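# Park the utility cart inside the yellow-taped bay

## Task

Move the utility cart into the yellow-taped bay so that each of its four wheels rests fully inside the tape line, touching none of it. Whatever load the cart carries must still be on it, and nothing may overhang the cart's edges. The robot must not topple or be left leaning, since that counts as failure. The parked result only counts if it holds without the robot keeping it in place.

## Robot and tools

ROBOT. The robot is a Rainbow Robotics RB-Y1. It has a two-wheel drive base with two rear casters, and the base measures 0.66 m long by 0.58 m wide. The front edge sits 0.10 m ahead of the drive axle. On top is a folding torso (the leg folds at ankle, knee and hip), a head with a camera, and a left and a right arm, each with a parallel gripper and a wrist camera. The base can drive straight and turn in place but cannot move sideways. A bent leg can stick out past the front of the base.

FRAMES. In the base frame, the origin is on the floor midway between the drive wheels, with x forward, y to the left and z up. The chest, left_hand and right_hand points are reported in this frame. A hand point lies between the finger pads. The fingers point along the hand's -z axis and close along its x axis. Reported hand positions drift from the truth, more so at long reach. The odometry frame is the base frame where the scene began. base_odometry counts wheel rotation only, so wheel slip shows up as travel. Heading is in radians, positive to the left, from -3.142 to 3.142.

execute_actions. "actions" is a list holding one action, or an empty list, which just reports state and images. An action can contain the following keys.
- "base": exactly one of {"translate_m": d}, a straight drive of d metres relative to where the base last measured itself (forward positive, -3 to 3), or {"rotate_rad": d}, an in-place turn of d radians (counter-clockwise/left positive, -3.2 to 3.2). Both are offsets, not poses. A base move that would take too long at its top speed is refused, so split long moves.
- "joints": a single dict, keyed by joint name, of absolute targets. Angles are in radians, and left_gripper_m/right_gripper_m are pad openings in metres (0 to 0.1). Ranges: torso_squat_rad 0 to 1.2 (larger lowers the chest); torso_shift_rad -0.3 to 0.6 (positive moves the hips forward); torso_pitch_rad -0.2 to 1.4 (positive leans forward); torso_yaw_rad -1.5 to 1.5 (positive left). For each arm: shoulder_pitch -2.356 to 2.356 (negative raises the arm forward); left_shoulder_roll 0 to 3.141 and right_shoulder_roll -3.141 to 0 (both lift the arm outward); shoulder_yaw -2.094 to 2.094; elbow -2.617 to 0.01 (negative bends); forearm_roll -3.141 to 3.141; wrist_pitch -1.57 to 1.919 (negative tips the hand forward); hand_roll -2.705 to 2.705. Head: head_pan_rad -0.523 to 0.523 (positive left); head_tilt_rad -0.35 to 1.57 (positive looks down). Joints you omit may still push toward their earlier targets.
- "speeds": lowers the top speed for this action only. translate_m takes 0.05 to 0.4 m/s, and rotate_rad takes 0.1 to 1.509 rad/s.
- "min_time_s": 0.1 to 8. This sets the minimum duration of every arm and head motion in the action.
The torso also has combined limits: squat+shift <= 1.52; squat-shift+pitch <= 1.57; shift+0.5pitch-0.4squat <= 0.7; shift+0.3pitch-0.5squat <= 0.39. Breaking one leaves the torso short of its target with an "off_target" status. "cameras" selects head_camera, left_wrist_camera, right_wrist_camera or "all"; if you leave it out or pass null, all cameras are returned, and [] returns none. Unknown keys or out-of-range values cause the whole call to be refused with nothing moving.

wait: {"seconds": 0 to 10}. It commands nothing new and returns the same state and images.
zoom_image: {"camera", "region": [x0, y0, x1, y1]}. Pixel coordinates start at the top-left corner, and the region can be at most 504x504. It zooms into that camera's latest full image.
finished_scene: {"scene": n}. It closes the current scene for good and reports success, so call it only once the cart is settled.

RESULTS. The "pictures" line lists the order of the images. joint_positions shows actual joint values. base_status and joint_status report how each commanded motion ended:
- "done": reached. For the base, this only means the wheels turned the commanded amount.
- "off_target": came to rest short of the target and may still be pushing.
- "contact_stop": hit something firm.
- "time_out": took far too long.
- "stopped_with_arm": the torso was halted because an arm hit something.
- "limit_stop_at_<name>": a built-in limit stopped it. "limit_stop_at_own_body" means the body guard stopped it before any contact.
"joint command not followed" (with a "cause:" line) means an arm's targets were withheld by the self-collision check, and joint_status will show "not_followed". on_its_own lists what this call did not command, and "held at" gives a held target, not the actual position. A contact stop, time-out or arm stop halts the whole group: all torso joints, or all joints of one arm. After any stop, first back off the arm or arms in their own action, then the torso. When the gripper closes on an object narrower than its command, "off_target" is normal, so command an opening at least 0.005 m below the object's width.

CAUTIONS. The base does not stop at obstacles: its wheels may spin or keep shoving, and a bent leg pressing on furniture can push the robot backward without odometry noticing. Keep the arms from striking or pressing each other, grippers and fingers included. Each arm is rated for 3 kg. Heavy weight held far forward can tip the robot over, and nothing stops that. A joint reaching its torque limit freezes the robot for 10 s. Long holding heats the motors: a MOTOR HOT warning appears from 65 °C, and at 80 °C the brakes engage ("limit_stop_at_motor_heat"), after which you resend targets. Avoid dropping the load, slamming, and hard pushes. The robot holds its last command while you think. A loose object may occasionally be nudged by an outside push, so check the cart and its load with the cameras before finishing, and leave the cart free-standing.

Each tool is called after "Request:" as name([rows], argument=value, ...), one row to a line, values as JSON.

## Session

Request:
execute_actions(actions=[])

Scene clock: 0.00 s.
base_odometry: x=+0.000 y=+0.000 heading=+0.000 (m, m, rad; odometry frame)
base_status: not commanded
joint_positions: torso_squat_rad=+0.350 torso_shift_rad=-0.001 torso_pitch_rad=-0.001 torso_yaw_rad=+0.000 left_shoulder_pitch_rad=-0.054 left_shoulder_roll_rad=+0.058 left_shoulder_yaw_rad=-0.052 left_elbow_rad=-0.301 left_forearm_roll_rad=+0.006 left_wrist_pitch_rad=+0.010 left_hand_roll_rad=+0.002 left_gripper_m=+0.099 right_shoulder_pitch_rad=+0.040 right_shoulder_roll_rad=-0.025 right_shoulder_yaw_rad=-0.020 right_elbow_rad=-0.144 right_forearm_roll_rad=+0.054 right_wrist_pitch_rad=-0.041 right_hand_roll_rad=-0.036 right_gripper_m=+0.101 head_pan_rad=+0.001 head_tilt_rad=+0.400
joint_status: not commanded
chest: x=-0.2288 y=+0.0007 z=+1.2475 quat_wxyz=(+1.000, +0.000, +0.000, +0.000) (m; base frame)
left_hand: x=-0.0469 y=+0.2534 z=+0.5859 quat_wxyz=(+0.985, +0.023, -0.170, -0.034) (m; base frame)
right_hand: x=-0.1779 y=-0.2405 z=+0.5651 quat_wxyz=(+0.997, -0.014, -0.074, -0.006) (m; base frame)
pictures: head_camera, left_wrist_camera, right_wrist_camera
camera_calibration (this result's frames):
head_camera: T_world_to_cam=[[0.0054133, -0.998888, 0.0468244, -0.070096], [-0.436387, -0.0444909, -0.898658, 1.27349], [0.899743, -0.0155689, -0.436143, 0.761015], [0, 0, 0, 1]] pos_world=[-0.128603, -0.00151115, 1.47963]
left_wrist_camera: T_world_to_cam=[[0.921186, -0.103985, 0.374972, -0.151698], [-0.311114, -0.775604, 0.549224, -0.10556], [0.233719, -0.622596, -0.746826, 0.688909], [0, 0, 0, 1]] pos_world=[-0.0541101, 0.331265, 0.629353]
right_wrist_camera: T_world_to_cam=[[-0.986644, 0.0249406, -0.160968, -0.0798235], [-0.0805437, 0.784245, 0.615201, -0.140888], [0.141582, 0.61995, -0.771762, 0.700385], [0, 0, 0, 1]] pos_world=[-0.189267, -0.321722, 0.614356]
Images, in order (width x height): head_camera 896x504, left_wrist_camera 644x364, right_wrist_camera 644x364.

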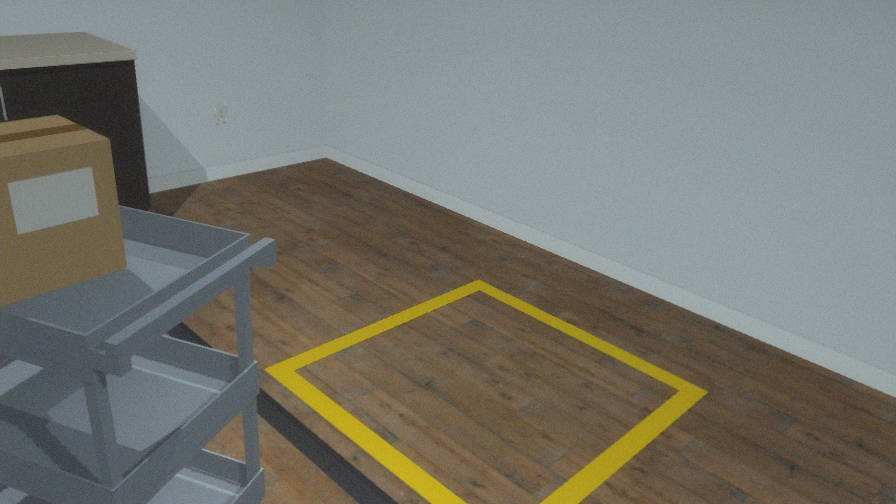

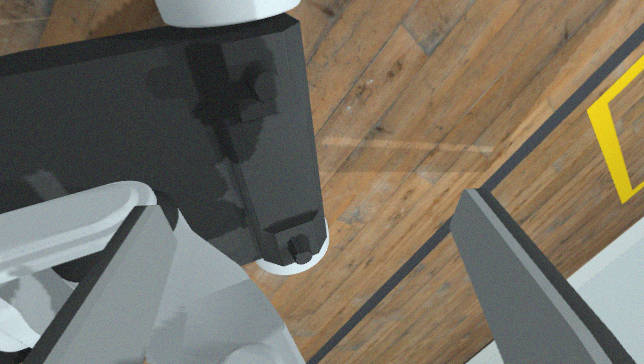

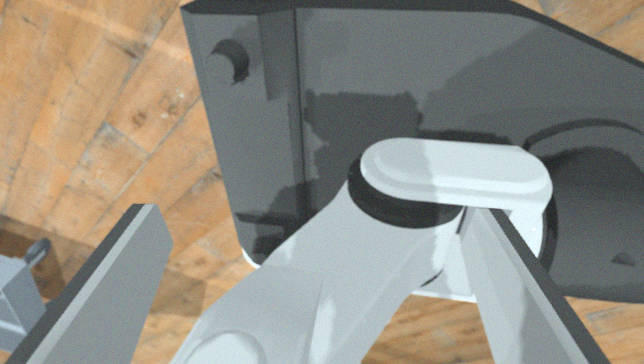

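Request:
execute_actions([
  {"joints":{"head_pan_rad":0.5,"head_tilt_rad":0.65}},
], cameras=["head_camera"])

Scene clock: 10.67 s.
base_odometry: x=+0.000 y=+0.000 heading=+0.000 (m, m, rad; odometry frame)
base_status: not commanded
joint_positions: torso_squat_rad=+0.350 torso_shift_rad=-0.001 torso_pitch_rad=-0.001 torso_yaw_rad=+0.000 left_shoulder_pitch_rad=-0.054 left_shoulder_roll_rad=+0.058 left_shoulder_yaw_rad=-0.052 left_elbow_rad=-0.301 left_forearm_roll_rad=+0.006 left_wrist_pitch_rad=+0.010 left_hand_roll_rad=+0.002 left_gripper_m=+0.099 right_shoulder_pitch_rad=+0.040 right_shoulder_roll_rad=-0.025 right_shoulder_yaw_rad=-0.020 right_elbow_rad=-0.144 right_forearm_roll_rad=+0.054 right_wrist_pitch_rad=-0.041 right_hand_roll_rad=-0.036 right_gripper_m=+0.101 head_pan_rad=+0.500 head_tilt_rad=+0.650
joint_status: all done
chest: x=-0.2288 y=+0.0007 z=+1.2475 quat_wxyz=(+1.000, +0.000, +0.000, +0.000) (m; base frame)
left_hand: x=-0.0469 y=+0.2534 z=+0.5859 quat_wxyz=(+0.985, +0.023, -0.170, -0.034) (m; base frame)
right_hand: x=-0.1779 y=-0.2405 z=+0.5651 quat_wxyz=(+0.997, -0.014, -0.074, -0.006) (m; base frame)
pictures: head_camera
camera_calibration (this result's frames):
head_camera: T_world_to_cam=[[0.493004, -0.868896, 0.044344, 0.0342726], [-0.545323, -0.348322, -0.762427, 1.05402], [0.677916, 0.351698, -0.645553, 1.01792], [0, 0, 0, 1]] pos_world=[-0.13218, 0.038917, 1.45921]
Images, in order (width x height): head_camera 896x504.

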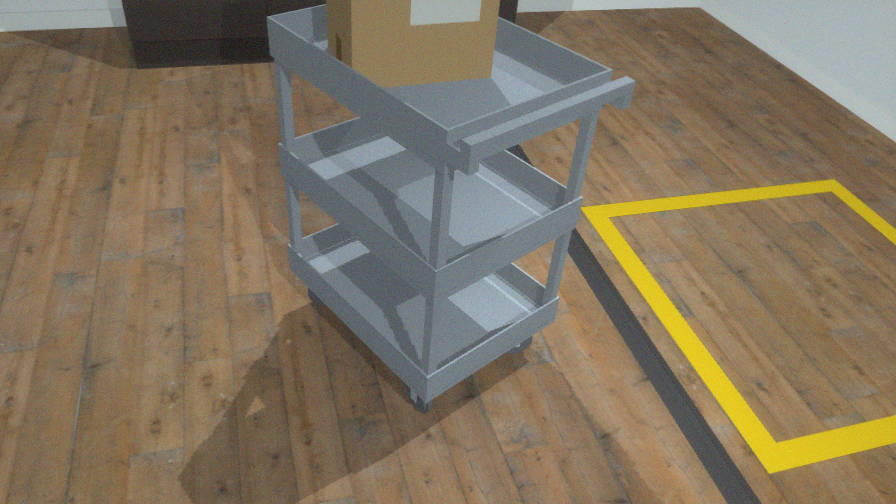

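Request:
execute_actions([
  {"base":{"rotate_rad":1.362},"joints":{"head_pan_rad":0,"head_tilt_rad":0.7,"torso_shift_rad":0.2,"torso_squat_rad":0.4,"left_shoulder_pitch_rad":-1.25,"left_shoulder_roll_rad":0.15,"left_shoulder_yaw_rad":0,"left_elbow_rad":-0.32,"left_forearm_roll_rad":0,"left_wrist_pitch_rad":1.57,"left_hand_roll_rad":0.19,"left_gripper_m":0.08,"right_shoulder_pitch_rad":-1.25,"right_shoulder_roll_rad":-0.15,"right_shoulder_yaw_rad":0,"right_elbow_rad":-0.32,"right_forearm_roll_rad":0,"right_wrist_pitch_rad":1.57,"right_hand_roll_rad":-0.19,"right_gripper_m":0.08}},
], cameras=["head_camera"])

Request:
execute_actions([
  {"base":{"translate_m":1.053}},
], cameras=[])

Request:
execute_actions([
  {"base":{"rotate_rad":-1.70}},
], cameras=["head_camera"])

Scene clock: 80.97 s.
base_odometry: x=+0.000 y=+0.000 heading=+1.362 (m, m, rad; odometry frame)
base_status: done
joint_positions: torso_squat_rad=+0.400 torso_shift_rad=+0.200 torso_pitch_rad=+0.000 torso_yaw_rad=+0.000 left_shoulder_pitch_rad=-1.250 left_shoulder_roll_rad=+0.150 left_shoulder_yaw_rad=+0.000 left_elbow_rad=-0.320 left_forearm_roll_rad=+0.000 left_wrist_pitch_rad=+1.570 left_hand_roll_rad=+0.190 left_gripper_m=+0.080 right_shoulder_pitch_rad=-1.250 right_shoulder_roll_rad=-0.150 right_shoulder_yaw_rad=+0.000 right_elbow_rad=-0.320 right_forearm_roll_rad=+0.000 right_wrist_pitch_rad=+1.570 right_hand_roll_rad=-0.190 right_gripper_m=+0.080 head_pan_rad=+0.000 head_tilt_rad=+0.700
joint_status: all done
chest: x=-0.0999 y=+0.0007 z=+1.2218 quat_wxyz=(+1.000, +0.000, +0.000, +0.000) (m; base frame)
left_hand: x=+0.4167 y=+0.2166 z=+0.9647 quat_wxyz=(+0.990, +0.143, +0.002, +0.001) (m; base frame)
right_hand: x=+0.4165 y=-0.2156 z=+0.9648 quat_wxyz=(+0.990, -0.143, +0.003, -0.001) (m; base frame)
pictures: head_camera
camera_calibration (this result's frames):
head_camera: T_world_to_cam=[[0.0182324, -0.998896, 0.0432898, -0.0636231], [-0.68276, -0.0440688, -0.729312, 1.04669], [0.730415, -0.0162595, -0.68281, 0.971334], [0, 0, 0, 1]] pos_world=[0.00632223, -0.00163301, 1.42936]
Images, in order (width x height): head_camera 896x504.

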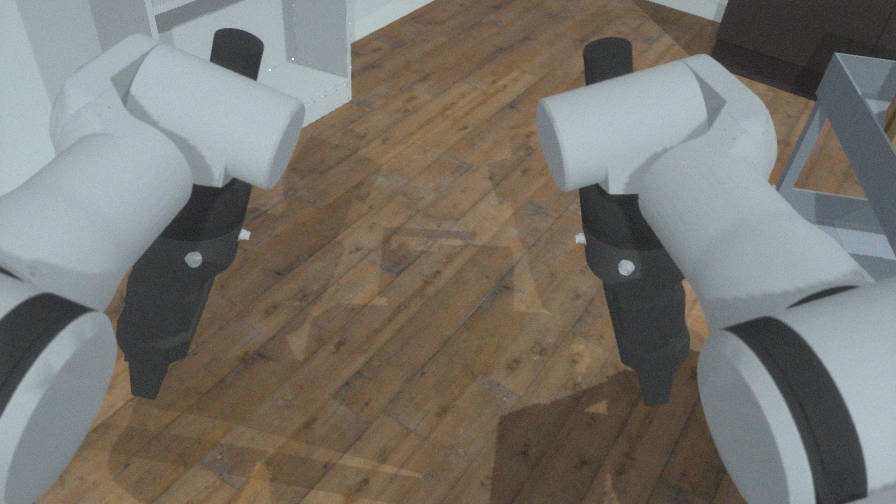

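Scene clock: 85.17 s.
base_odometry: x=+0.218 y=+1.030 heading=+1.362 (m, m, rad; odometry frame)
base_status: done
joint_positions: torso_squat_rad=+0.400 torso_shift_rad=+0.200 torso_pitch_rad=+0.000 torso_yaw_rad=+0.000 left_shoulder_pitch_rad=-1.250 left_shoulder_roll_rad=+0.150 left_shoulder_yaw_rad=+0.000 left_elbow_rad=-0.320 left_forearm_roll_rad=+0.000 left_wrist_pitch_rad=+1.570 left_hand_roll_rad=+0.190 left_gripper_m=+0.080 right_shoulder_pitch_rad=-1.250 right_shoulder_roll_rad=-0.150 right_shoulder_yaw_rad=+0.000 right_elbow_rad=-0.320 right_forearm_roll_rad=+0.000 right_wrist_pitch_rad=+1.570 right_hand_roll_rad=-0.190 right_gripper_m=+0.080 head_pan_rad=+0.000 head_tilt_rad=+0.700
joint_status: not commanded
chest: x=-0.1000 y=+0.0007 z=+1.2218 quat_wxyz=(+1.000, +0.000, +0.000, +0.000) (m; base frame)
left_hand: x=+0.4166 y=+0.2166 z=+0.9648 quat_wxyz=(+0.990, +0.143, +0.002, +0.001) (m; base frame)
right_hand: x=+0.4164 y=-0.2157 z=+0.9649 quat_wxyz=(+0.990, -0.143, +0.003, -0.001) (m; base frame)
pictures: none
No camera images: the call's "cameras" was empty. Leave "cameras" out to get every camera's image.

Scene clock: 89.17 s.
base_odometry: x=+0.218 y=+1.030 heading=-0.338 (m, m, rad; odometry frame)
base_status: done
joint_positions: torso_squat_rad=+0.400 torso_shift_rad=+0.200 torso_pitch_rad=+0.000 torso_yaw_rad=+0.000 left_shoulder_pitch_rad=-1.250 left_shoulder_roll_rad=+0.150 left_shoulder_yaw_rad=+0.000 left_elbow_rad=-0.320 left_forearm_roll_rad=+0.000 left_wrist_pitch_rad=+1.570 left_hand_roll_rad=+0.190 left_gripper_m=+0.080 right_shoulder_pitch_rad=-1.250 right_shoulder_roll_rad=-0.150 right_shoulder_yaw_rad=+0.000 right_elbow_rad=-0.320 right_forearm_roll_rad=+0.000 right_wrist_pitch_rad=+1.570 right_hand_roll_rad=-0.190 right_gripper_m=+0.080 head_pan_rad=+0.000 head_tilt_rad=+0.700
joint_status: not commanded
chest: x=-0.1000 y=+0.0007 z=+1.2218 quat_wxyz=(+1.000, +0.000, +0.000, +0.000) (m; base frame)
left_hand: x=+0.4166 y=+0.2166 z=+0.9648 quat_wxyz=(+0.990, +0.143, +0.002, +0.001) (m; base frame)
right_hand: x=+0.4164 y=-0.2157 z=+0.9649 quat_wxyz=(+0.990, -0.143, +0.003, -0.001) (m; base frame)
pictures: head_camera
camera_calibration (this result's frames):
head_camera: T_world_to_cam=[[0.0182245, -0.998896, 0.0432936, -0.0636266], [-0.682618, -0.0440693, -0.729445, 1.0468], [0.730548, -0.0162592, -0.682668, 0.971246], [0, 0, 0, 1]] pos_world=[0.0061825, -0.00163287, 1.42938]
Images, in order (width x height): head_camera 896x504.

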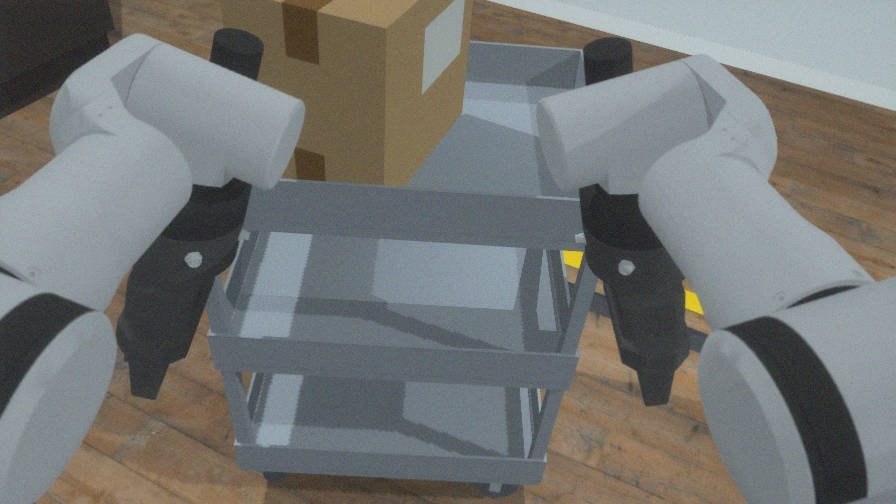

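Request:
execute_actions([
  {"base":{"rotate_rad":0.227},"joints":{"left_shoulder_roll_rad":0.2,"right_shoulder_roll_rad":-0.2,"left_hand_roll_rad":0.145,"right_hand_roll_rad":-0.145}},
], cameras=[])

Request:
execute_actions([
  {"base":{"translate_m":0.35}},
], cameras=[])

Request:
execute_actions([
  {"base":{"rotate_rad":-0.25},"joints":{"head_tilt_rad":0.8}},
])

Scene clock: 120.47 s.
base_odometry: x=+0.218 y=+1.030 heading=-0.111 (m, m, rad; odometry frame)
base_status: done
joint_positions: torso_squat_rad=+0.400 torso_shift_rad=+0.200 torso_pitch_rad=+0.000 torso_yaw_rad=+0.000 left_shoulder_pitch_rad=-1.250 left_shoulder_roll_rad=+0.200 left_shoulder_yaw_rad=+0.000 left_elbow_rad=-0.320 left_forearm_roll_rad=+0.000 left_wrist_pitch_rad=+1.570 left_hand_roll_rad=+0.145 left_gripper_m=+0.080 right_shoulder_pitch_rad=-1.250 right_shoulder_roll_rad=-0.200 right_shoulder_yaw_rad=+0.000 right_elbow_rad=-0.320 right_forearm_roll_rad=+0.000 right_wrist_pitch_rad=+1.570 right_hand_roll_rad=-0.145 right_gripper_m=+0.080 head_pan_rad=+0.000 head_tilt_rad=+0.700
joint_status: all done
chest: x=-0.1000 y=+0.0007 z=+1.2218 quat_wxyz=(+1.000, +0.000, +0.000, +0.000) (m; base frame)
left_hand: x=+0.4215 y=+0.2451 z=+0.9734 quat_wxyz=(+0.989, +0.150, +0.001, +0.002) (m; base frame)
right_hand: x=+0.4214 y=-0.2441 z=+0.9735 quat_wxyz=(+0.989, -0.151, +0.001, -0.002) (m; base frame)
pictures: none
No camera images: the call's "cameras" was empty. Leave "cameras" out to get every camera's image.

Scene clock: 122.70 s.
base_odometry: x=+0.566 y=+0.991 heading=-0.112 (m, m, rad; odometry frame)
base_status: done
joint_positions: torso_squat_rad=+0.400 torso_shift_rad=+0.200 torso_pitch_rad=+0.000 torso_yaw_rad=+0.000 left_shoulder_pitch_rad=-1.250 left_shoulder_roll_rad=+0.200 left_shoulder_yaw_rad=+0.000 left_elbow_rad=-0.320 left_forearm_roll_rad=+0.000 left_wrist_pitch_rad=+1.570 left_hand_roll_rad=+0.145 left_gripper_m=+0.080 right_shoulder_pitch_rad=-1.250 right_shoulder_roll_rad=-0.200 right_shoulder_yaw_rad=+0.000 right_elbow_rad=-0.320 right_forearm_roll_rad=+0.000 right_wrist_pitch_rad=+1.570 right_hand_roll_rad=-0.145 right_gripper_m=+0.080 head_pan_rad=+0.000 head_tilt_rad=+0.700
joint_status: not commanded
chest: x=-0.0999 y=+0.0007 z=+1.2218 quat_wxyz=(+1.000, +0.000, +0.000, +0.000) (m; base frame)
left_hand: x=+0.4216 y=+0.2451 z=+0.9733 quat_wxyz=(+0.989, +0.150, +0.001, +0.002) (m; base frame)
right_hand: x=+0.4214 y=-0.2441 z=+0.9734 quat_wxyz=(+0.989, -0.151, +0.001, -0.002) (m; base frame)
pictures: none
No camera images: the call's "cameras" was empty. Leave "cameras" out to get every camera's image.

Scene clock: 124.40 s.
base_odometry: x=+0.566 y=+0.991 heading=-0.361 (m, m, rad; odometry frame)
base_status: done
joint_positions: torso_squat_rad=+0.400 torso_shift_rad=+0.200 torso_pitch_rad=+0.000 torso_yaw_rad=+0.000 left_shoulder_pitch_rad=-1.250 left_shoulder_roll_rad=+0.200 left_shoulder_yaw_rad=+0.000 left_elbow_rad=-0.320 left_forearm_roll_rad=+0.000 left_wrist_pitch_rad=+1.570 left_hand_roll_rad=+0.145 left_gripper_m=+0.080 right_shoulder_pitch_rad=-1.250 right_shoulder_roll_rad=-0.200 right_shoulder_yaw_rad=+0.000 right_elbow_rad=-0.320 right_forearm_roll_rad=+0.000 right_wrist_pitch_rad=+1.570 right_hand_roll_rad=-0.145 right_gripper_m=+0.080 head_pan_rad=+0.000 head_tilt_rad=+0.800
joint_status: all done
chest: x=-0.0999 y=+0.0007 z=+1.2218 quat_wxyz=(+1.000, +0.000, +0.000, +0.000) (m; base frame)
left_hand: x=+0.4216 y=+0.2451 z=+0.9733 quat_wxyz=(+0.989, +0.150, +0.001, +0.002) (m; base frame)
right_hand: x=+0.4214 y=-0.2441 z=+0.9734 quat_wxyz=(+0.989, -0.151, +0.001, -0.002) (m; base frame)
pictures: head_camera, left_wrist_camera, right_wrist_camera
camera_calibration (this result's frames):
head_camera: T_world_to_cam=[[0.0223924, -0.998898, 0.0412558, -0.0604056], [-0.75212, -0.0440183, -0.657555, 0.939229], [0.658646, -0.016305, -0.752276, 1.06453], [0, 0, 0, 1]] pos_world=[0.00661717, -0.00163864, 1.42091]
left_wrist_camera: T_world_to_cam=[[0.998702, -0.0367517, 0.0352708, -0.447929], [-0.0476719, -0.918313, 0.392973, -0.103023], [0.0179472, -0.394145, -0.918873, 1.06596], [0, 0, 0, 1]] pos_world=[0.423305, 0.309074, 1.03577]
right_wrist_camera: T_world_to_cam=[[-0.999774, 0.0147301, -0.0153527, 0.438576], [0.00768308, 0.922844, 0.385098, -0.120397], [0.0198407, 0.384893, -0.922748, 1.07378], [0, 0, 0, 1]] pos_world=[0.418097, -0.308641, 1.04392]
Images, in order (width x height): head_camera 896x504, left_wrist_camera 644x364, right_wrist_camera 644x364.

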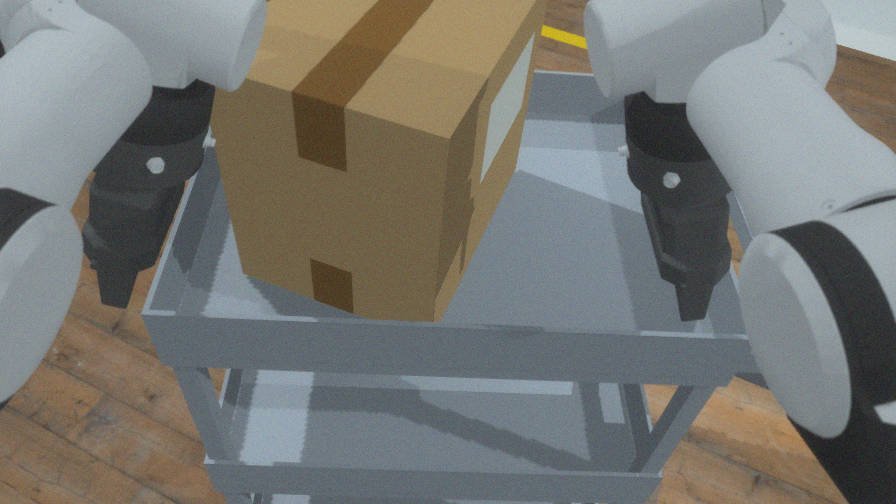

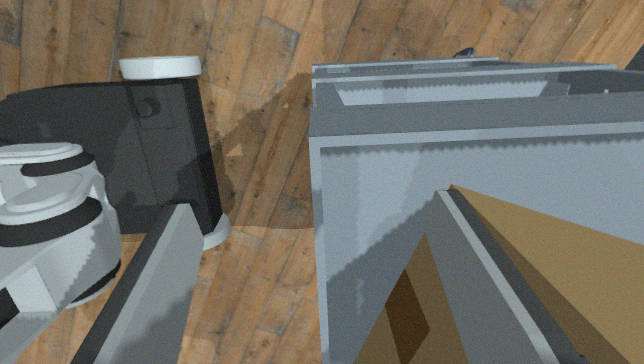

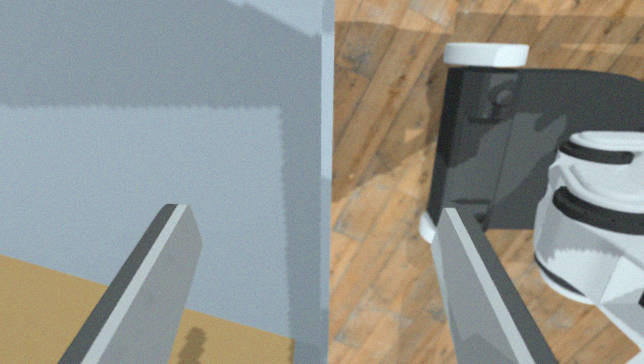

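Request:
execute_actions([
  {"base":{"translate_m":0.025},"joints":{"left_shoulder_roll_rad":0.14,"right_shoulder_roll_rad":-0.14,"left_hand_roll_rad":0.2,"right_hand_roll_rad":-0.2,"torso_squat_rad":0.70}},
])

Scene clock: 143.03 s.
base_odometry: x=+0.590 y=+0.982 heading=-0.362 (m, m, rad; odometry frame)
base_status: done
joint_positions: torso_squat_rad=+0.700 torso_shift_rad=+0.200 torso_pitch_rad=-0.001 torso_yaw_rad=+0.000 left_shoulder_pitch_rad=-1.250 left_shoulder_roll_rad=+0.140 left_shoulder_yaw_rad=+0.000 left_elbow_rad=-0.320 left_forearm_roll_rad=+0.000 left_wrist_pitch_rad=+1.570 left_hand_roll_rad=+0.200 left_gripper_m=+0.080 right_shoulder_pitch_rad=-1.250 right_shoulder_roll_rad=-0.140 right_shoulder_yaw_rad=+0.000 right_elbow_rad=-0.320 right_forearm_roll_rad=+0.000 right_wrist_pitch_rad=+1.570 right_hand_roll_rad=-0.200 right_gripper_m=+0.080 head_pan_rad=+0.000 head_tilt_rad=+0.800
joint_status: all done
chest: x=-0.1219 y=+0.0006 z=+1.1147 quat_wxyz=(+1.000, +0.000, +0.000, +0.000) (m; base frame)
left_hand: x=+0.3937 y=+0.2110 z=+0.8561 quat_wxyz=(+0.990, +0.141, +0.003, +0.001) (m; base frame)
right_hand: x=+0.3935 y=-0.2101 z=+0.8562 quat_wxyz=(+0.990, -0.141, +0.003, -0.001) (m; base frame)
pictures: head_camera, left_wrist_camera, right_wrist_camera
camera_calibration (this result's frames):
head_camera: T_world_to_cam=[[0.0223774, -0.998898, 0.0412641, -0.0555848], [-0.751875, -0.0440185, -0.657834, 0.852608], [0.658925, -0.0163049, -0.752032, 0.998119], [0, 0, 0, 1]] pos_world=[-0.0153865, -0.00171881, 1.31379]
left_wrist_camera: T_world_to_cam=[[0.998781, -0.0369483, 0.0327224, -0.414965], [-0.0471318, -0.910779, 0.410195, -0.106148], [0.0146469, -0.411237, -0.911411, 0.943869], [0, 0, 0, 1]] pos_world=[0.395632, 0.276145, 0.917372]
right_wrist_camera: T_world_to_cam=[[-0.999834, 0.0139416, -0.0117584, 0.405121], [0.00803489, 0.915493, 0.402253, -0.122782], [0.0163728, 0.402092, -0.915453, 0.951781], [0, 0, 0, 1]] pos_world=[0.390457, -0.275946, 0.925464]
Images, in order (width x height): head_camera 896x504, left_wrist_camera 644x364, right_wrist_camera 644x364.

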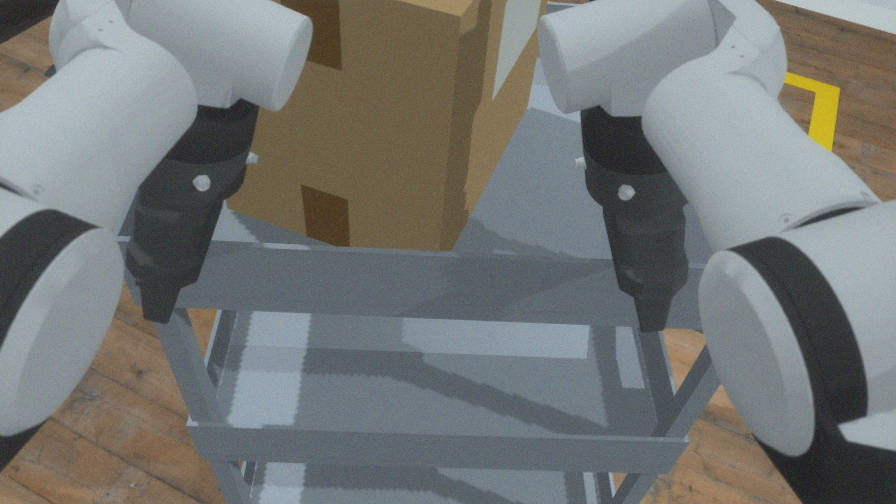

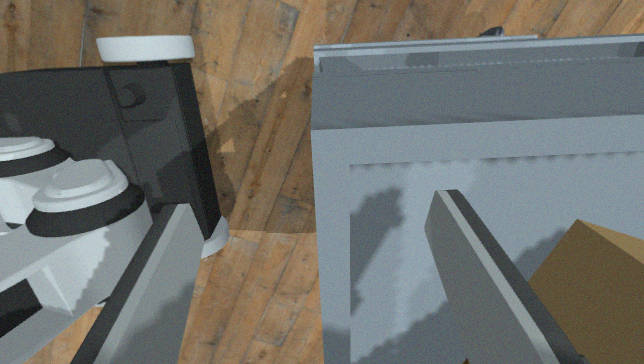

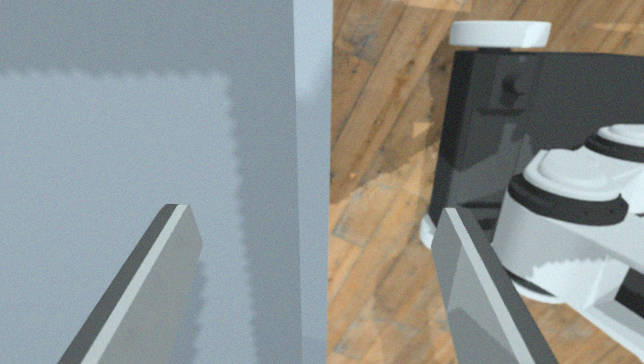

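Request:
execute_actions([
  {"joints":{"left_gripper_m":0.0,"right_gripper_m":0.0}},
], cameras=[])

Request:
execute_actions([
  {"base":{"rotate_rad":-0.31},"speeds":{"rotate_rad":0.3}},
], cameras=[])

Request:
execute_actions([
  {"base":{"translate_m":1.12},"speeds":{"translate_m":0.2}},
])

Scene clock: 160.47 s.
base_odometry: x=+0.590 y=+0.982 heading=-0.362 (m, m, rad; odometry frame)
base_status: not commanded
joint_positions: torso_squat_rad=+0.700 torso_shift_rad=+0.200 torso_pitch_rad=-0.001 torso_yaw_rad=+0.000 left_shoulder_pitch_rad=-1.250 left_shoulder_roll_rad=+0.140 left_shoulder_yaw_rad=+0.000 left_elbow_rad=-0.320 left_forearm_roll_rad=+0.000 left_wrist_pitch_rad=+1.570 left_hand_roll_rad=+0.200 left_gripper_m=+0.006 right_shoulder_pitch_rad=-1.250 right_shoulder_roll_rad=-0.140 right_shoulder_yaw_rad=+0.000 right_elbow_rad=-0.320 right_forearm_roll_rad=+0.000 right_wrist_pitch_rad=+1.570 right_hand_roll_rad=-0.200 right_gripper_m=+0.007 head_pan_rad=+0.000 head_tilt_rad=+0.800
joint_status: left_gripper_m off_target (ended at +0.006, target +0.000); right_gripper_m off_target (ended at +0.007, target +0.000)
chest: x=-0.1218 y=+0.0006 z=+1.1146 quat_wxyz=(+1.000, +0.000, +0.000, +0.000) (m; base frame)
left_hand: x=+0.3938 y=+0.2109 z=+0.8561 quat_wxyz=(+0.990, +0.141, +0.002, +0.001) (m; base frame)
right_hand: x=+0.3935 y=-0.2100 z=+0.8561 quat_wxyz=(+0.990, -0.142, +0.003, -0.001) (m; base frame)
pictures: none
No camera images: the call's "cameras" was empty. Leave "cameras" out to get every camera's image.

Scene clock: 162.43 s.
base_odometry: x=+0.590 y=+0.982 heading=-0.671 (m, m, rad; odometry frame)
base_status: done
joint_positions: torso_squat_rad=+0.700 torso_shift_rad=+0.200 torso_pitch_rad=-0.001 torso_yaw_rad=+0.000 left_shoulder_pitch_rad=-1.250 left_shoulder_roll_rad=+0.140 left_shoulder_yaw_rad=+0.000 left_elbow_rad=-0.320 left_forearm_roll_rad=+0.000 left_wrist_pitch_rad=+1.570 left_hand_roll_rad=+0.200 left_gripper_m=+0.006 right_shoulder_pitch_rad=-1.250 right_shoulder_roll_rad=-0.140 right_shoulder_yaw_rad=+0.000 right_elbow_rad=-0.320 right_forearm_roll_rad=+0.000 right_wrist_pitch_rad=+1.570 right_hand_roll_rad=-0.200 right_gripper_m=+0.007 head_pan_rad=+0.000 head_tilt_rad=+0.800
joint_status: not commanded
chest: x=-0.1218 y=+0.0007 z=+1.1146 quat_wxyz=(+1.000, +0.000, +0.000, +0.000) (m; base frame)
left_hand: x=+0.3938 y=+0.2112 z=+0.8561 quat_wxyz=(+0.990, +0.141, +0.002, +0.001) (m; base frame)
right_hand: x=+0.3936 y=-0.2098 z=+0.8562 quat_wxyz=(+0.990, -0.141, +0.003, -0.001) (m; base frame)
pictures: none
No camera images: the call's "cameras" was empty. Leave "cameras" out to get every camera's image.

Scene clock: 174.93 s.
TORQUE FAULT: right_wrist_pitch_rad reached its load limit. The robot stopped for 10 seconds, dropped its targets and accepts commands again. The stop added 8.2 s to the call and to motion_time.
base_odometry: x=+0.951 y=+0.695 heading=-0.671 (m, m, rad; odometry frame)
base_status: translate_m torque_fault (by the wheels' count: +0.462 of +1.120)
joint_positions: torso_squat_rad=+0.700 torso_shift_rad=+0.198 torso_pitch_rad=-0.004 torso_yaw_rad=-0.001 left_shoulder_pitch_rad=-1.255 left_shoulder_roll_rad=+0.137 left_shoulder_yaw_rad=+0.001 left_elbow_rad=-0.322 left_forearm_roll_rad=+0.001 left_wrist_pitch_rad=+1.572 left_hand_roll_rad=+0.200 left_gripper_m=+0.005 right_shoulder_pitch_rad=-1.252 right_shoulder_roll_rad=-0.138 right_shoulder_yaw_rad=-0.001 right_elbow_rad=-0.318 right_forearm_roll_rad=-0.001 right_wrist_pitch_rad=+1.577 right_hand_roll_rad=-0.200 right_gripper_m=+0.007 head_pan_rad=+0.000 head_tilt_rad=+0.800
joint_status: not commanded
chest: x=-0.1236 y=+0.0002 z=+1.1147 quat_wxyz=(+1.000, +0.000, -0.002, +0.000) (m; base frame)
left_hand: x=+0.3936 y=+0.2074 z=+0.8597 quat_wxyz=(+0.990, +0.140, +0.000, +0.000) (m; base frame)
right_hand: x=+0.3910 y=-0.2093 z=+0.8581 quat_wxyz=(+0.990, -0.141, +0.005, -0.001) (m; base frame)
pictures: head_camera, left_wrist_camera, right_wrist_camera
camera_calibration (this result's frames):
head_camera: T_world_to_cam=[[0.0217354, -0.998935, 0.0406947, -0.0553874], [-0.749914, -0.0432092, -0.660123, 0.854072], [0.661178, -0.0161695, -0.750055, 0.997339], [0, 0, 0, 1]] pos_world=[-0.0177341, -0.00229822, 1.3141]
left_wrist_camera: T_world_to_cam=[[0.998435, -0.0408492, 0.0382057, -0.41897], [-0.0529903, -0.909448, 0.412428, -0.110774], [0.0178986, -0.413807, -0.910189, 0.943837], [0, 0, 0, 1]] pos_world=[0.395551, 0.272709, 0.920763]
right_wrist_camera: T_world_to_cam=[[-0.999861, 0.0144497, -0.00836156, 0.399814], [0.00985315, 0.915085, 0.403141, -0.125787], [0.0134768, 0.403003, -0.915099, 0.954305], [0, 0, 0, 1]] pos_world=[0.388136, -0.275259, 0.927337]
Images, in order (width x height): head_camera 896x504, left_wrist_camera 644x364, right_wrist_camera 644x364.

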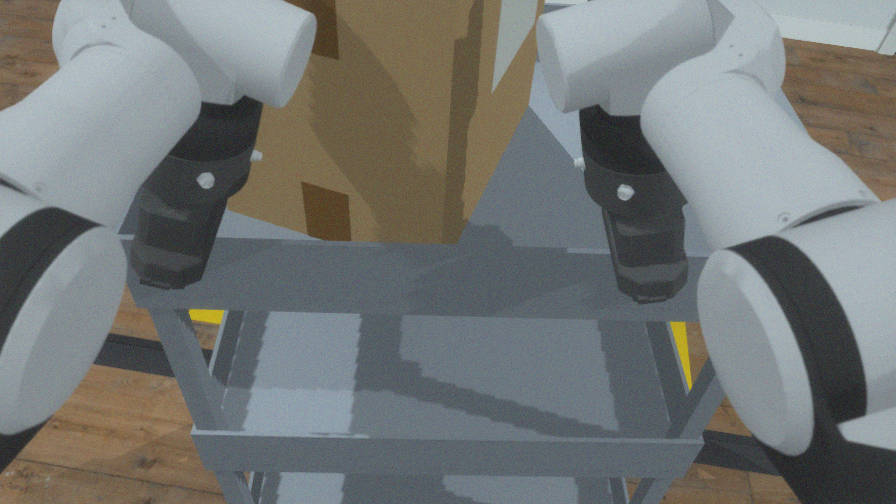

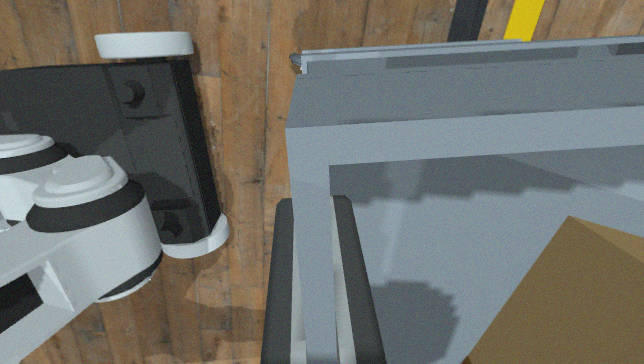

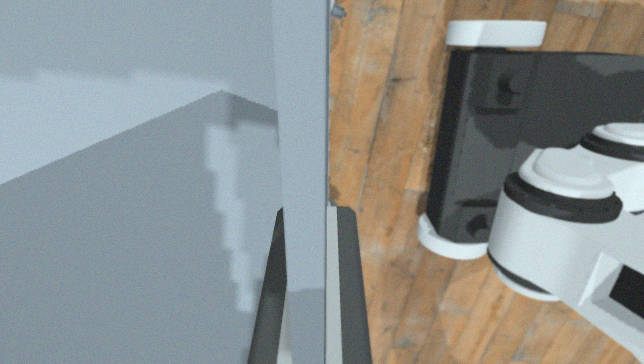

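Request:
execute_actions([
  {"joints":{"left_gripper_m":0.05,"right_gripper_m":0.05}},
], cameras=[])

Request:
execute_actions([
  {"joints":{"torso_squat_rad":0.5,"torso_pitch_rad":0,"torso_shift_rad":0.2}},
], cameras=[])

Request:
execute_actions([
  {"joints":{"torso_squat_rad":0.3,"torso_shift_rad":0.0,"left_shoulder_pitch_rad":-1.9,"right_shoulder_pitch_rad":-1.9,"left_shoulder_roll_rad":0.4,"right_shoulder_roll_rad":-0.4,"head_tilt_rad":1.1}},
], cameras=[])

Request:
execute_actions([
  {"base":{"translate_m":0.27},"speeds":{"translate_m":0.15}},
])

Scene clock: 201.10 s.
base_odometry: x=+0.951 y=+0.695 heading=-0.671 (m, m, rad; odometry frame)
base_status: not commanded
joint_positions: torso_squat_rad=+0.700 torso_shift_rad=+0.200 torso_pitch_rad=-0.001 torso_yaw_rad=+0.000 left_shoulder_pitch_rad=-1.250 left_shoulder_roll_rad=+0.137 left_shoulder_yaw_rad=+0.001 left_elbow_rad=-0.319 left_forearm_roll_rad=+0.001 left_wrist_pitch_rad=+1.571 left_hand_roll_rad=+0.200 left_gripper_m=+0.051 right_shoulder_pitch_rad=-1.252 right_shoulder_roll_rad=-0.138 right_shoulder_yaw_rad=-0.001 right_elbow_rad=-0.319 right_forearm_roll_rad=-0.001 right_wrist_pitch_rad=+1.575 right_hand_roll_rad=-0.200 right_gripper_m=+0.050 head_pan_rad=+0.000 head_tilt_rad=+0.800
joint_status: all done
chest: x=-0.1223 y=+0.0004 z=+1.1146 quat_wxyz=(+1.000, +0.000, -0.001, +0.000) (m; base frame)
left_hand: x=+0.3923 y=+0.2086 z=+0.8553 quat_wxyz=(+0.990, +0.140, +0.004, +0.000) (m; base frame)
right_hand: x=+0.3923 y=-0.2087 z=+0.8569 quat_wxyz=(+0.990, -0.141, +0.005, -0.001) (m; base frame)
pictures: none
No camera images: the call's "cameras" was empty. Leave "cameras" out to get every camera's image.

Scene clock: 202.57 s.
base_odometry: x=+0.951 y=+0.695 heading=-0.671 (m, m, rad; odometry frame)
base_status: not commanded
joint_positions: torso_squat_rad=+0.500 torso_shift_rad=+0.200 torso_pitch_rad=+0.000 torso_yaw_rad=+0.000 left_shoulder_pitch_rad=-1.250 left_shoulder_roll_rad=+0.140 left_shoulder_yaw_rad=+0.000 left_elbow_rad=-0.320 left_forearm_roll_rad=+0.000 left_wrist_pitch_rad=+1.570 left_hand_roll_rad=+0.200 left_gripper_m=+0.050 right_shoulder_pitch_rad=-1.252 right_shoulder_roll_rad=-0.138 right_shoulder_yaw_rad=-0.001 right_elbow_rad=-0.319 right_forearm_roll_rad=-0.001 right_wrist_pitch_rad=+1.575 right_hand_roll_rad=-0.200 right_gripper_m=+0.050 head_pan_rad=+0.000 head_tilt_rad=+0.800
joint_status: all done
chest: x=-0.1059 y=+0.0006 z=+1.1920 quat_wxyz=(+1.000, +0.000, +0.000, +0.000) (m; base frame)
left_hand: x=+0.4093 y=+0.2107 z=+0.9328 quat_wxyz=(+0.990, +0.141, +0.003, +0.001) (m; base frame)
right_hand: x=+0.4084 y=-0.2084 z=+0.9337 quat_wxyz=(+0.990, -0.141, +0.005, -0.001) (m; base frame)
pictures: none
No camera images: the call's "cameras" was empty. Leave "cameras" out to get every camera's image.

Scene clock: 204.67 s.
base_odometry: x=+0.951 y=+0.695 heading=-0.671 (m, m, rad; odometry frame)
base_status: not commanded
joint_positions: torso_squat_rad=+0.300 torso_shift_rad=+0.000 torso_pitch_rad=+0.000 torso_yaw_rad=+0.000 left_shoulder_pitch_rad=-1.900 left_shoulder_roll_rad=+0.400 left_shoulder_yaw_rad=+0.000 left_elbow_rad=-0.320 left_forearm_roll_rad=+0.000 left_wrist_pitch_rad=+1.570 left_hand_roll_rad=+0.200 left_gripper_m=+0.050 right_shoulder_pitch_rad=-1.900 right_shoulder_roll_rad=-0.400 right_shoulder_yaw_rad=-0.001 right_elbow_rad=-0.319 right_forearm_roll_rad=-0.001 right_wrist_pitch_rad=+1.575 right_hand_roll_rad=-0.200 right_gripper_m=+0.050 head_pan_rad=+0.000 head_tilt_rad=+1.100
joint_status: all done
chest: x=-0.2281 y=+0.0007 z=+1.2587 quat_wxyz=(+1.000, +0.000, +0.000, +0.000) (m; base frame)
left_hand: x=+0.3845 y=+0.2273 z=+1.4103 quat_wxyz=(+0.931, +0.131, -0.334, +0.063) (m; base frame)
right_hand: x=+0.3836 y=-0.2257 z=+1.4095 quat_wxyz=(+0.932, -0.131, -0.331, -0.063) (m; base frame)
pictures: none
No camera images: the call's "cameras" was empty. Leave "cameras" out to get every camera's image.

Scene clock: 207.43 s.
base_odometry: x=+1.163 y=+0.527 heading=-0.671 (m, m, rad; odometry frame)
base_status: done
joint_positions: torso_squat_rad=+0.300 torso_shift_rad=+0.000 torso_pitch_rad=+0.000 torso_yaw_rad=+0.000 left_shoulder_pitch_rad=-1.900 left_shoulder_roll_rad=+0.400 left_shoulder_yaw_rad=+0.000 left_elbow_rad=-0.320 left_forearm_roll_rad=+0.000 left_wrist_pitch_rad=+1.570 left_hand_roll_rad=+0.200 left_gripper_m=+0.050 right_shoulder_pitch_rad=-1.900 right_shoulder_roll_rad=-0.400 right_shoulder_yaw_rad=-0.001 right_elbow_rad=-0.319 right_forearm_roll_rad=-0.001 right_wrist_pitch_rad=+1.575 right_hand_roll_rad=-0.200 right_gripper_m=+0.050 head_pan_rad=+0.000 head_tilt_rad=+1.100
joint_status: not commanded
chest: x=-0.2280 y=+0.0007 z=+1.2587 quat_wxyz=(+1.000, +0.000, +0.000, +0.000) (m; base frame)
left_hand: x=+0.3847 y=+0.2273 z=+1.4100 quat_wxyz=(+0.931, +0.131, -0.334, +0.063) (m; base frame)
right_hand: x=+0.3838 y=-0.2257 z=+1.4091 quat_wxyz=(+0.932, -0.132, -0.331, -0.063) (m; base frame)
pictures: head_camera, left_wrist_camera, right_wrist_camera
camera_calibration (this result's frames):
head_camera: T_world_to_cam=[[0.0333111, -0.998907, 0.0327887, -0.0444662], [-0.913006, -0.0437599, -0.405593, 0.466531], [0.406584, -0.0164255, -0.913466, 1.35974], [0, 0, 0, 1]] pos_world=[-0.125421, -0.00166779, 1.43275]
left_wrist_camera: T_world_to_cam=[[0.745448, -0.010709, 0.666477, -1.22565], [-0.276396, -0.914826, 0.294447, -0.0665855], [0.606557, -0.403707, -0.684915, 0.906797], [0, 0, 0, 1]] pos_world=[0.345231, 0.29204, 1.45755]
right_wrist_camera: T_world_to_cam=[[-0.761777, 0.0408448, -0.64655, 1.21137], [-0.227012, 0.917902, 0.325457, -0.131832], [0.606763, 0.3947, -0.689965, 0.918443], [0, 0, 0, 1]] pos_world=[0.335587, -0.290979, 1.45981]
Images, in order (width x height): head_camera 896x504, left_wrist_camera 644x364, right_wrist_camera 644x364.

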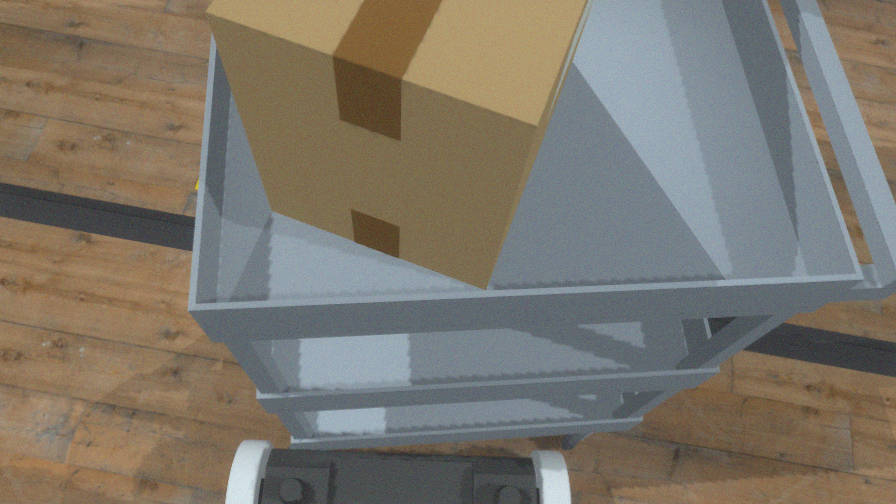

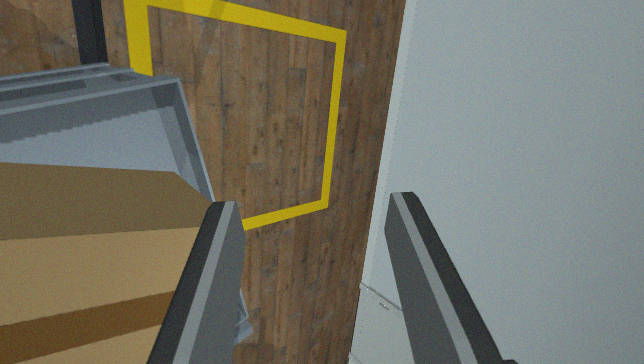

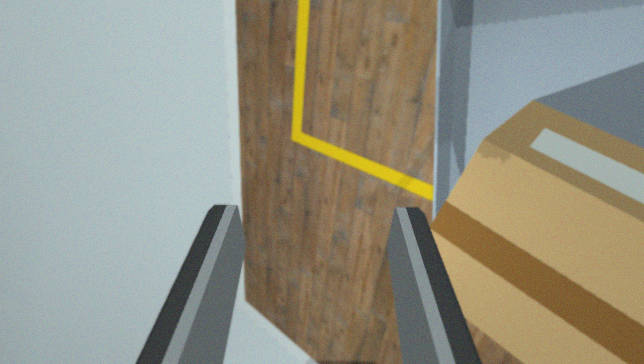

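Request:
execute_actions([
  {"base":{"translate_m":0.3},"speeds":{"translate_m":0.08}},
])

Scene clock: 215.97 s.
base_odometry: x=+1.398 y=+0.341 heading=-0.671 (m, m, rad; odometry frame)
base_status: done
joint_positions: torso_squat_rad=+0.300 torso_shift_rad=+0.000 torso_pitch_rad=+0.000 torso_yaw_rad=+0.000 left_shoulder_pitch_rad=-1.900 left_shoulder_roll_rad=+0.400 left_shoulder_yaw_rad=+0.000 left_elbow_rad=-0.320 left_forearm_roll_rad=+0.000 left_wrist_pitch_rad=+1.570 left_hand_roll_rad=+0.200 left_gripper_m=+0.050 right_shoulder_pitch_rad=-1.900 right_shoulder_roll_rad=-0.400 right_shoulder_yaw_rad=-0.001 right_elbow_rad=-0.319 right_forearm_roll_rad=-0.001 right_wrist_pitch_rad=+1.575 right_hand_roll_rad=-0.200 right_gripper_m=+0.050 head_pan_rad=+0.000 head_tilt_rad=+1.100
joint_status: not commanded
chest: x=-0.2279 y=+0.0007 z=+1.2587 quat_wxyz=(+1.000, +0.000, +0.000, +0.000) (m; base frame)
left_hand: x=+0.3848 y=+0.2274 z=+1.4100 quat_wxyz=(+0.931, +0.131, -0.334, +0.063) (m; base frame)
right_hand: x=+0.3839 y=-0.2257 z=+1.4091 quat_wxyz=(+0.932, -0.132, -0.331, -0.063) (m; base frame)
pictures: head_camera, left_wrist_camera, right_wrist_camera
camera_calibration (this result's frames):
head_camera: T_world_to_cam=[[0.0333271, -0.998905, 0.0328198, -0.0444663], [-0.913041, -0.0437857, -0.405512, 0.466481], [0.406505, -0.0164512, -0.9135, 1.35974], [0, 0, 0, 1]] pos_world=[-0.125344, -0.00162295, 1.43275]
left_wrist_camera: T_world_to_cam=[[0.74551, -0.0106768, 0.666409, -1.2256], [-0.276358, -0.914819, 0.294504, -0.0665999], [0.6065, -0.403723, -0.684957, 0.906818], [0, 0, 0, 1]] pos_world=[0.345306, 0.292091, 1.4575]
right_wrist_camera: T_world_to_cam=[[-0.761841, 0.040816, -0.646477, 1.21131], [-0.226989, 0.91791, 0.325448, -0.131839], [0.606691, 0.394683, -0.690037, 0.918469], [0, 0, 0, 1]] pos_world=[0.335671, -0.290928, 1.45977]
Images, in order (width x height): head_camera 896x504, left_wrist_camera 644x364, right_wrist_camera 644x364.

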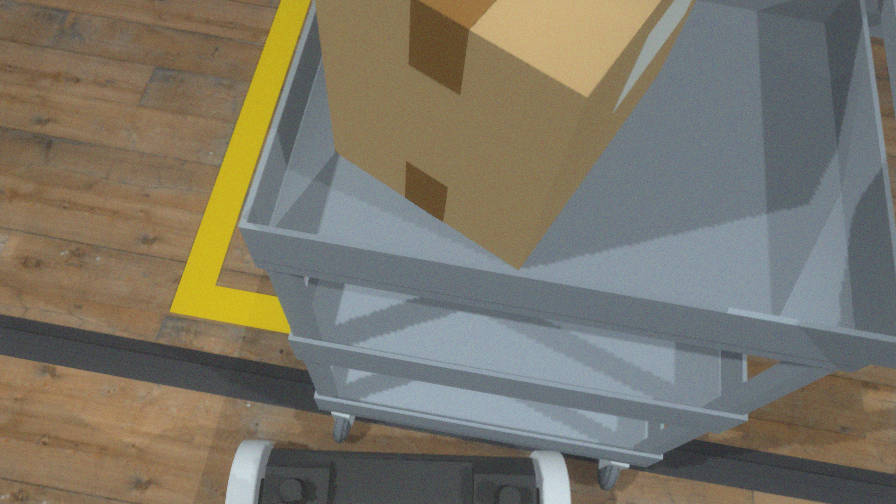

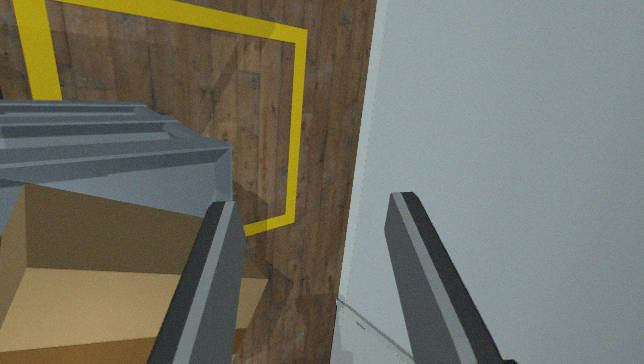

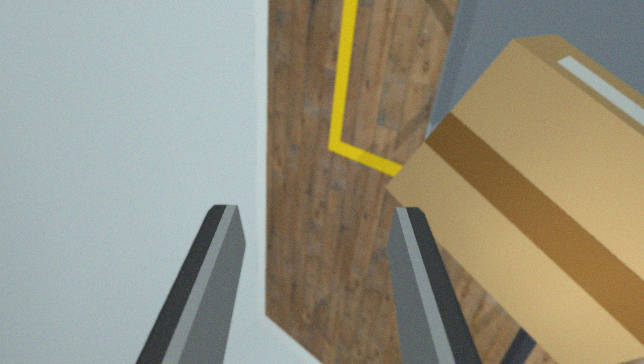

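Request:
execute_actions([
  {"base":{"translate_m":0.3},"speeds":{"translate_m":0.08}},
])

Scene clock: 242.23 s.
base_odometry: x=+1.633 y=+0.153 heading=-0.674 (m, m, rad; odometry frame)
base_status: done
joint_positions: torso_squat_rad=+0.300 torso_shift_rad=+0.000 torso_pitch_rad=+0.000 torso_yaw_rad=+0.000 left_shoulder_pitch_rad=-1.900 left_shoulder_roll_rad=+0.400 left_shoulder_yaw_rad=+0.000 left_elbow_rad=-0.320 left_forearm_roll_rad=+0.000 left_wrist_pitch_rad=+1.570 left_hand_roll_rad=+0.200 left_gripper_m=+0.050 right_shoulder_pitch_rad=-1.900 right_shoulder_roll_rad=-0.400 right_shoulder_yaw_rad=-0.001 right_elbow_rad=-0.319 right_forearm_roll_rad=-0.001 right_wrist_pitch_rad=+1.575 right_hand_roll_rad=-0.200 right_gripper_m=+0.050 head_pan_rad=+0.000 head_tilt_rad=+1.100
joint_status: not commanded
chest: x=-0.2280 y=+0.0007 z=+1.2587 quat_wxyz=(+1.000, +0.000, +0.000, +0.000) (m; base frame)
left_hand: x=+0.3847 y=+0.2274 z=+1.4100 quat_wxyz=(+0.931, +0.131, -0.334, +0.063) (m; base frame)
right_hand: x=+0.3838 y=-0.2257 z=+1.4091 quat_wxyz=(+0.932, -0.132, -0.331, -0.063) (m; base frame)
pictures: head_camera, left_wrist_camera, right_wrist_camera
camera_calibration (this result's frames):
head_camera: T_world_to_cam=[[0.0333757, -0.998904, 0.032829, -0.0444477], [-0.913003, -0.0438353, -0.405591, 0.466533], [0.406586, -0.0164361, -0.913465, 1.35974], [0, 0, 0, 1]] pos_world=[-0.125421, -0.00159951, 1.43275]
left_wrist_camera: T_world_to_cam=[[0.745431, -0.0107058, 0.666497, -1.22566], [-0.276405, -0.914823, 0.294446, -0.066536], [0.606574, -0.403713, -0.684897, 0.906804], [0, 0, 0, 1]] pos_world=[0.345214, 0.292098, 1.45756]
right_wrist_camera: T_world_to_cam=[[-0.761881, 0.040842, -0.646429, 1.2112], [-0.226947, 0.917912, 0.325474, -0.131902], [0.606657, 0.394677, -0.69007, 0.918543], [0, 0, 0, 1]] pos_world=[0.335612, -0.290921, 1.45974]
Images, in order (width x height): head_camera 896x504, left_wrist_camera 644x364, right_wrist_camera 644x364.

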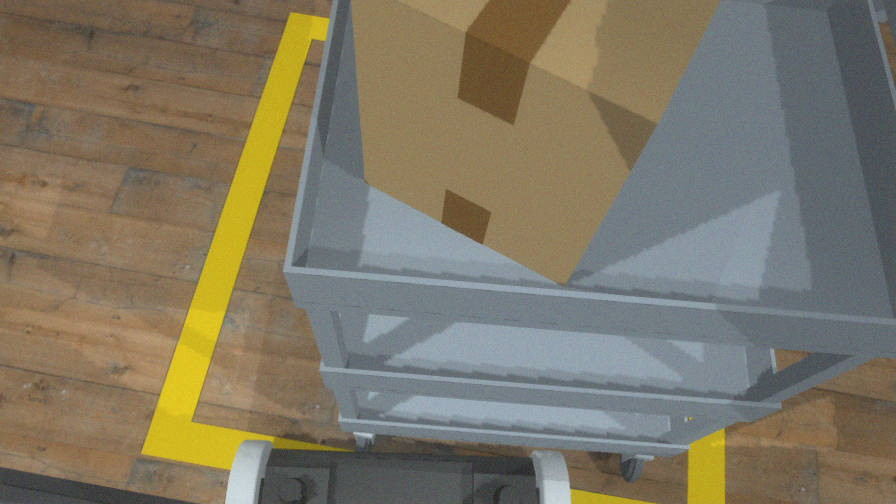

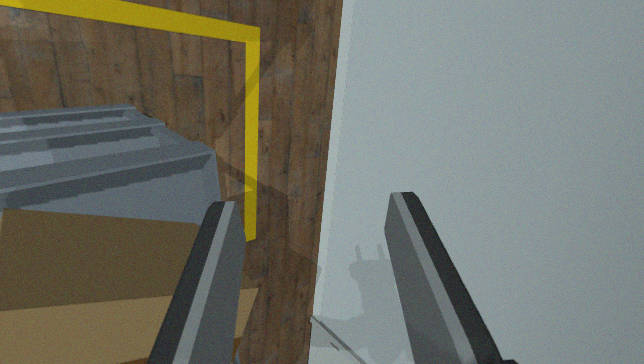

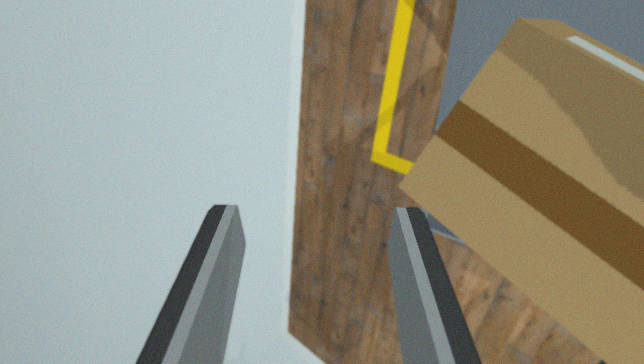

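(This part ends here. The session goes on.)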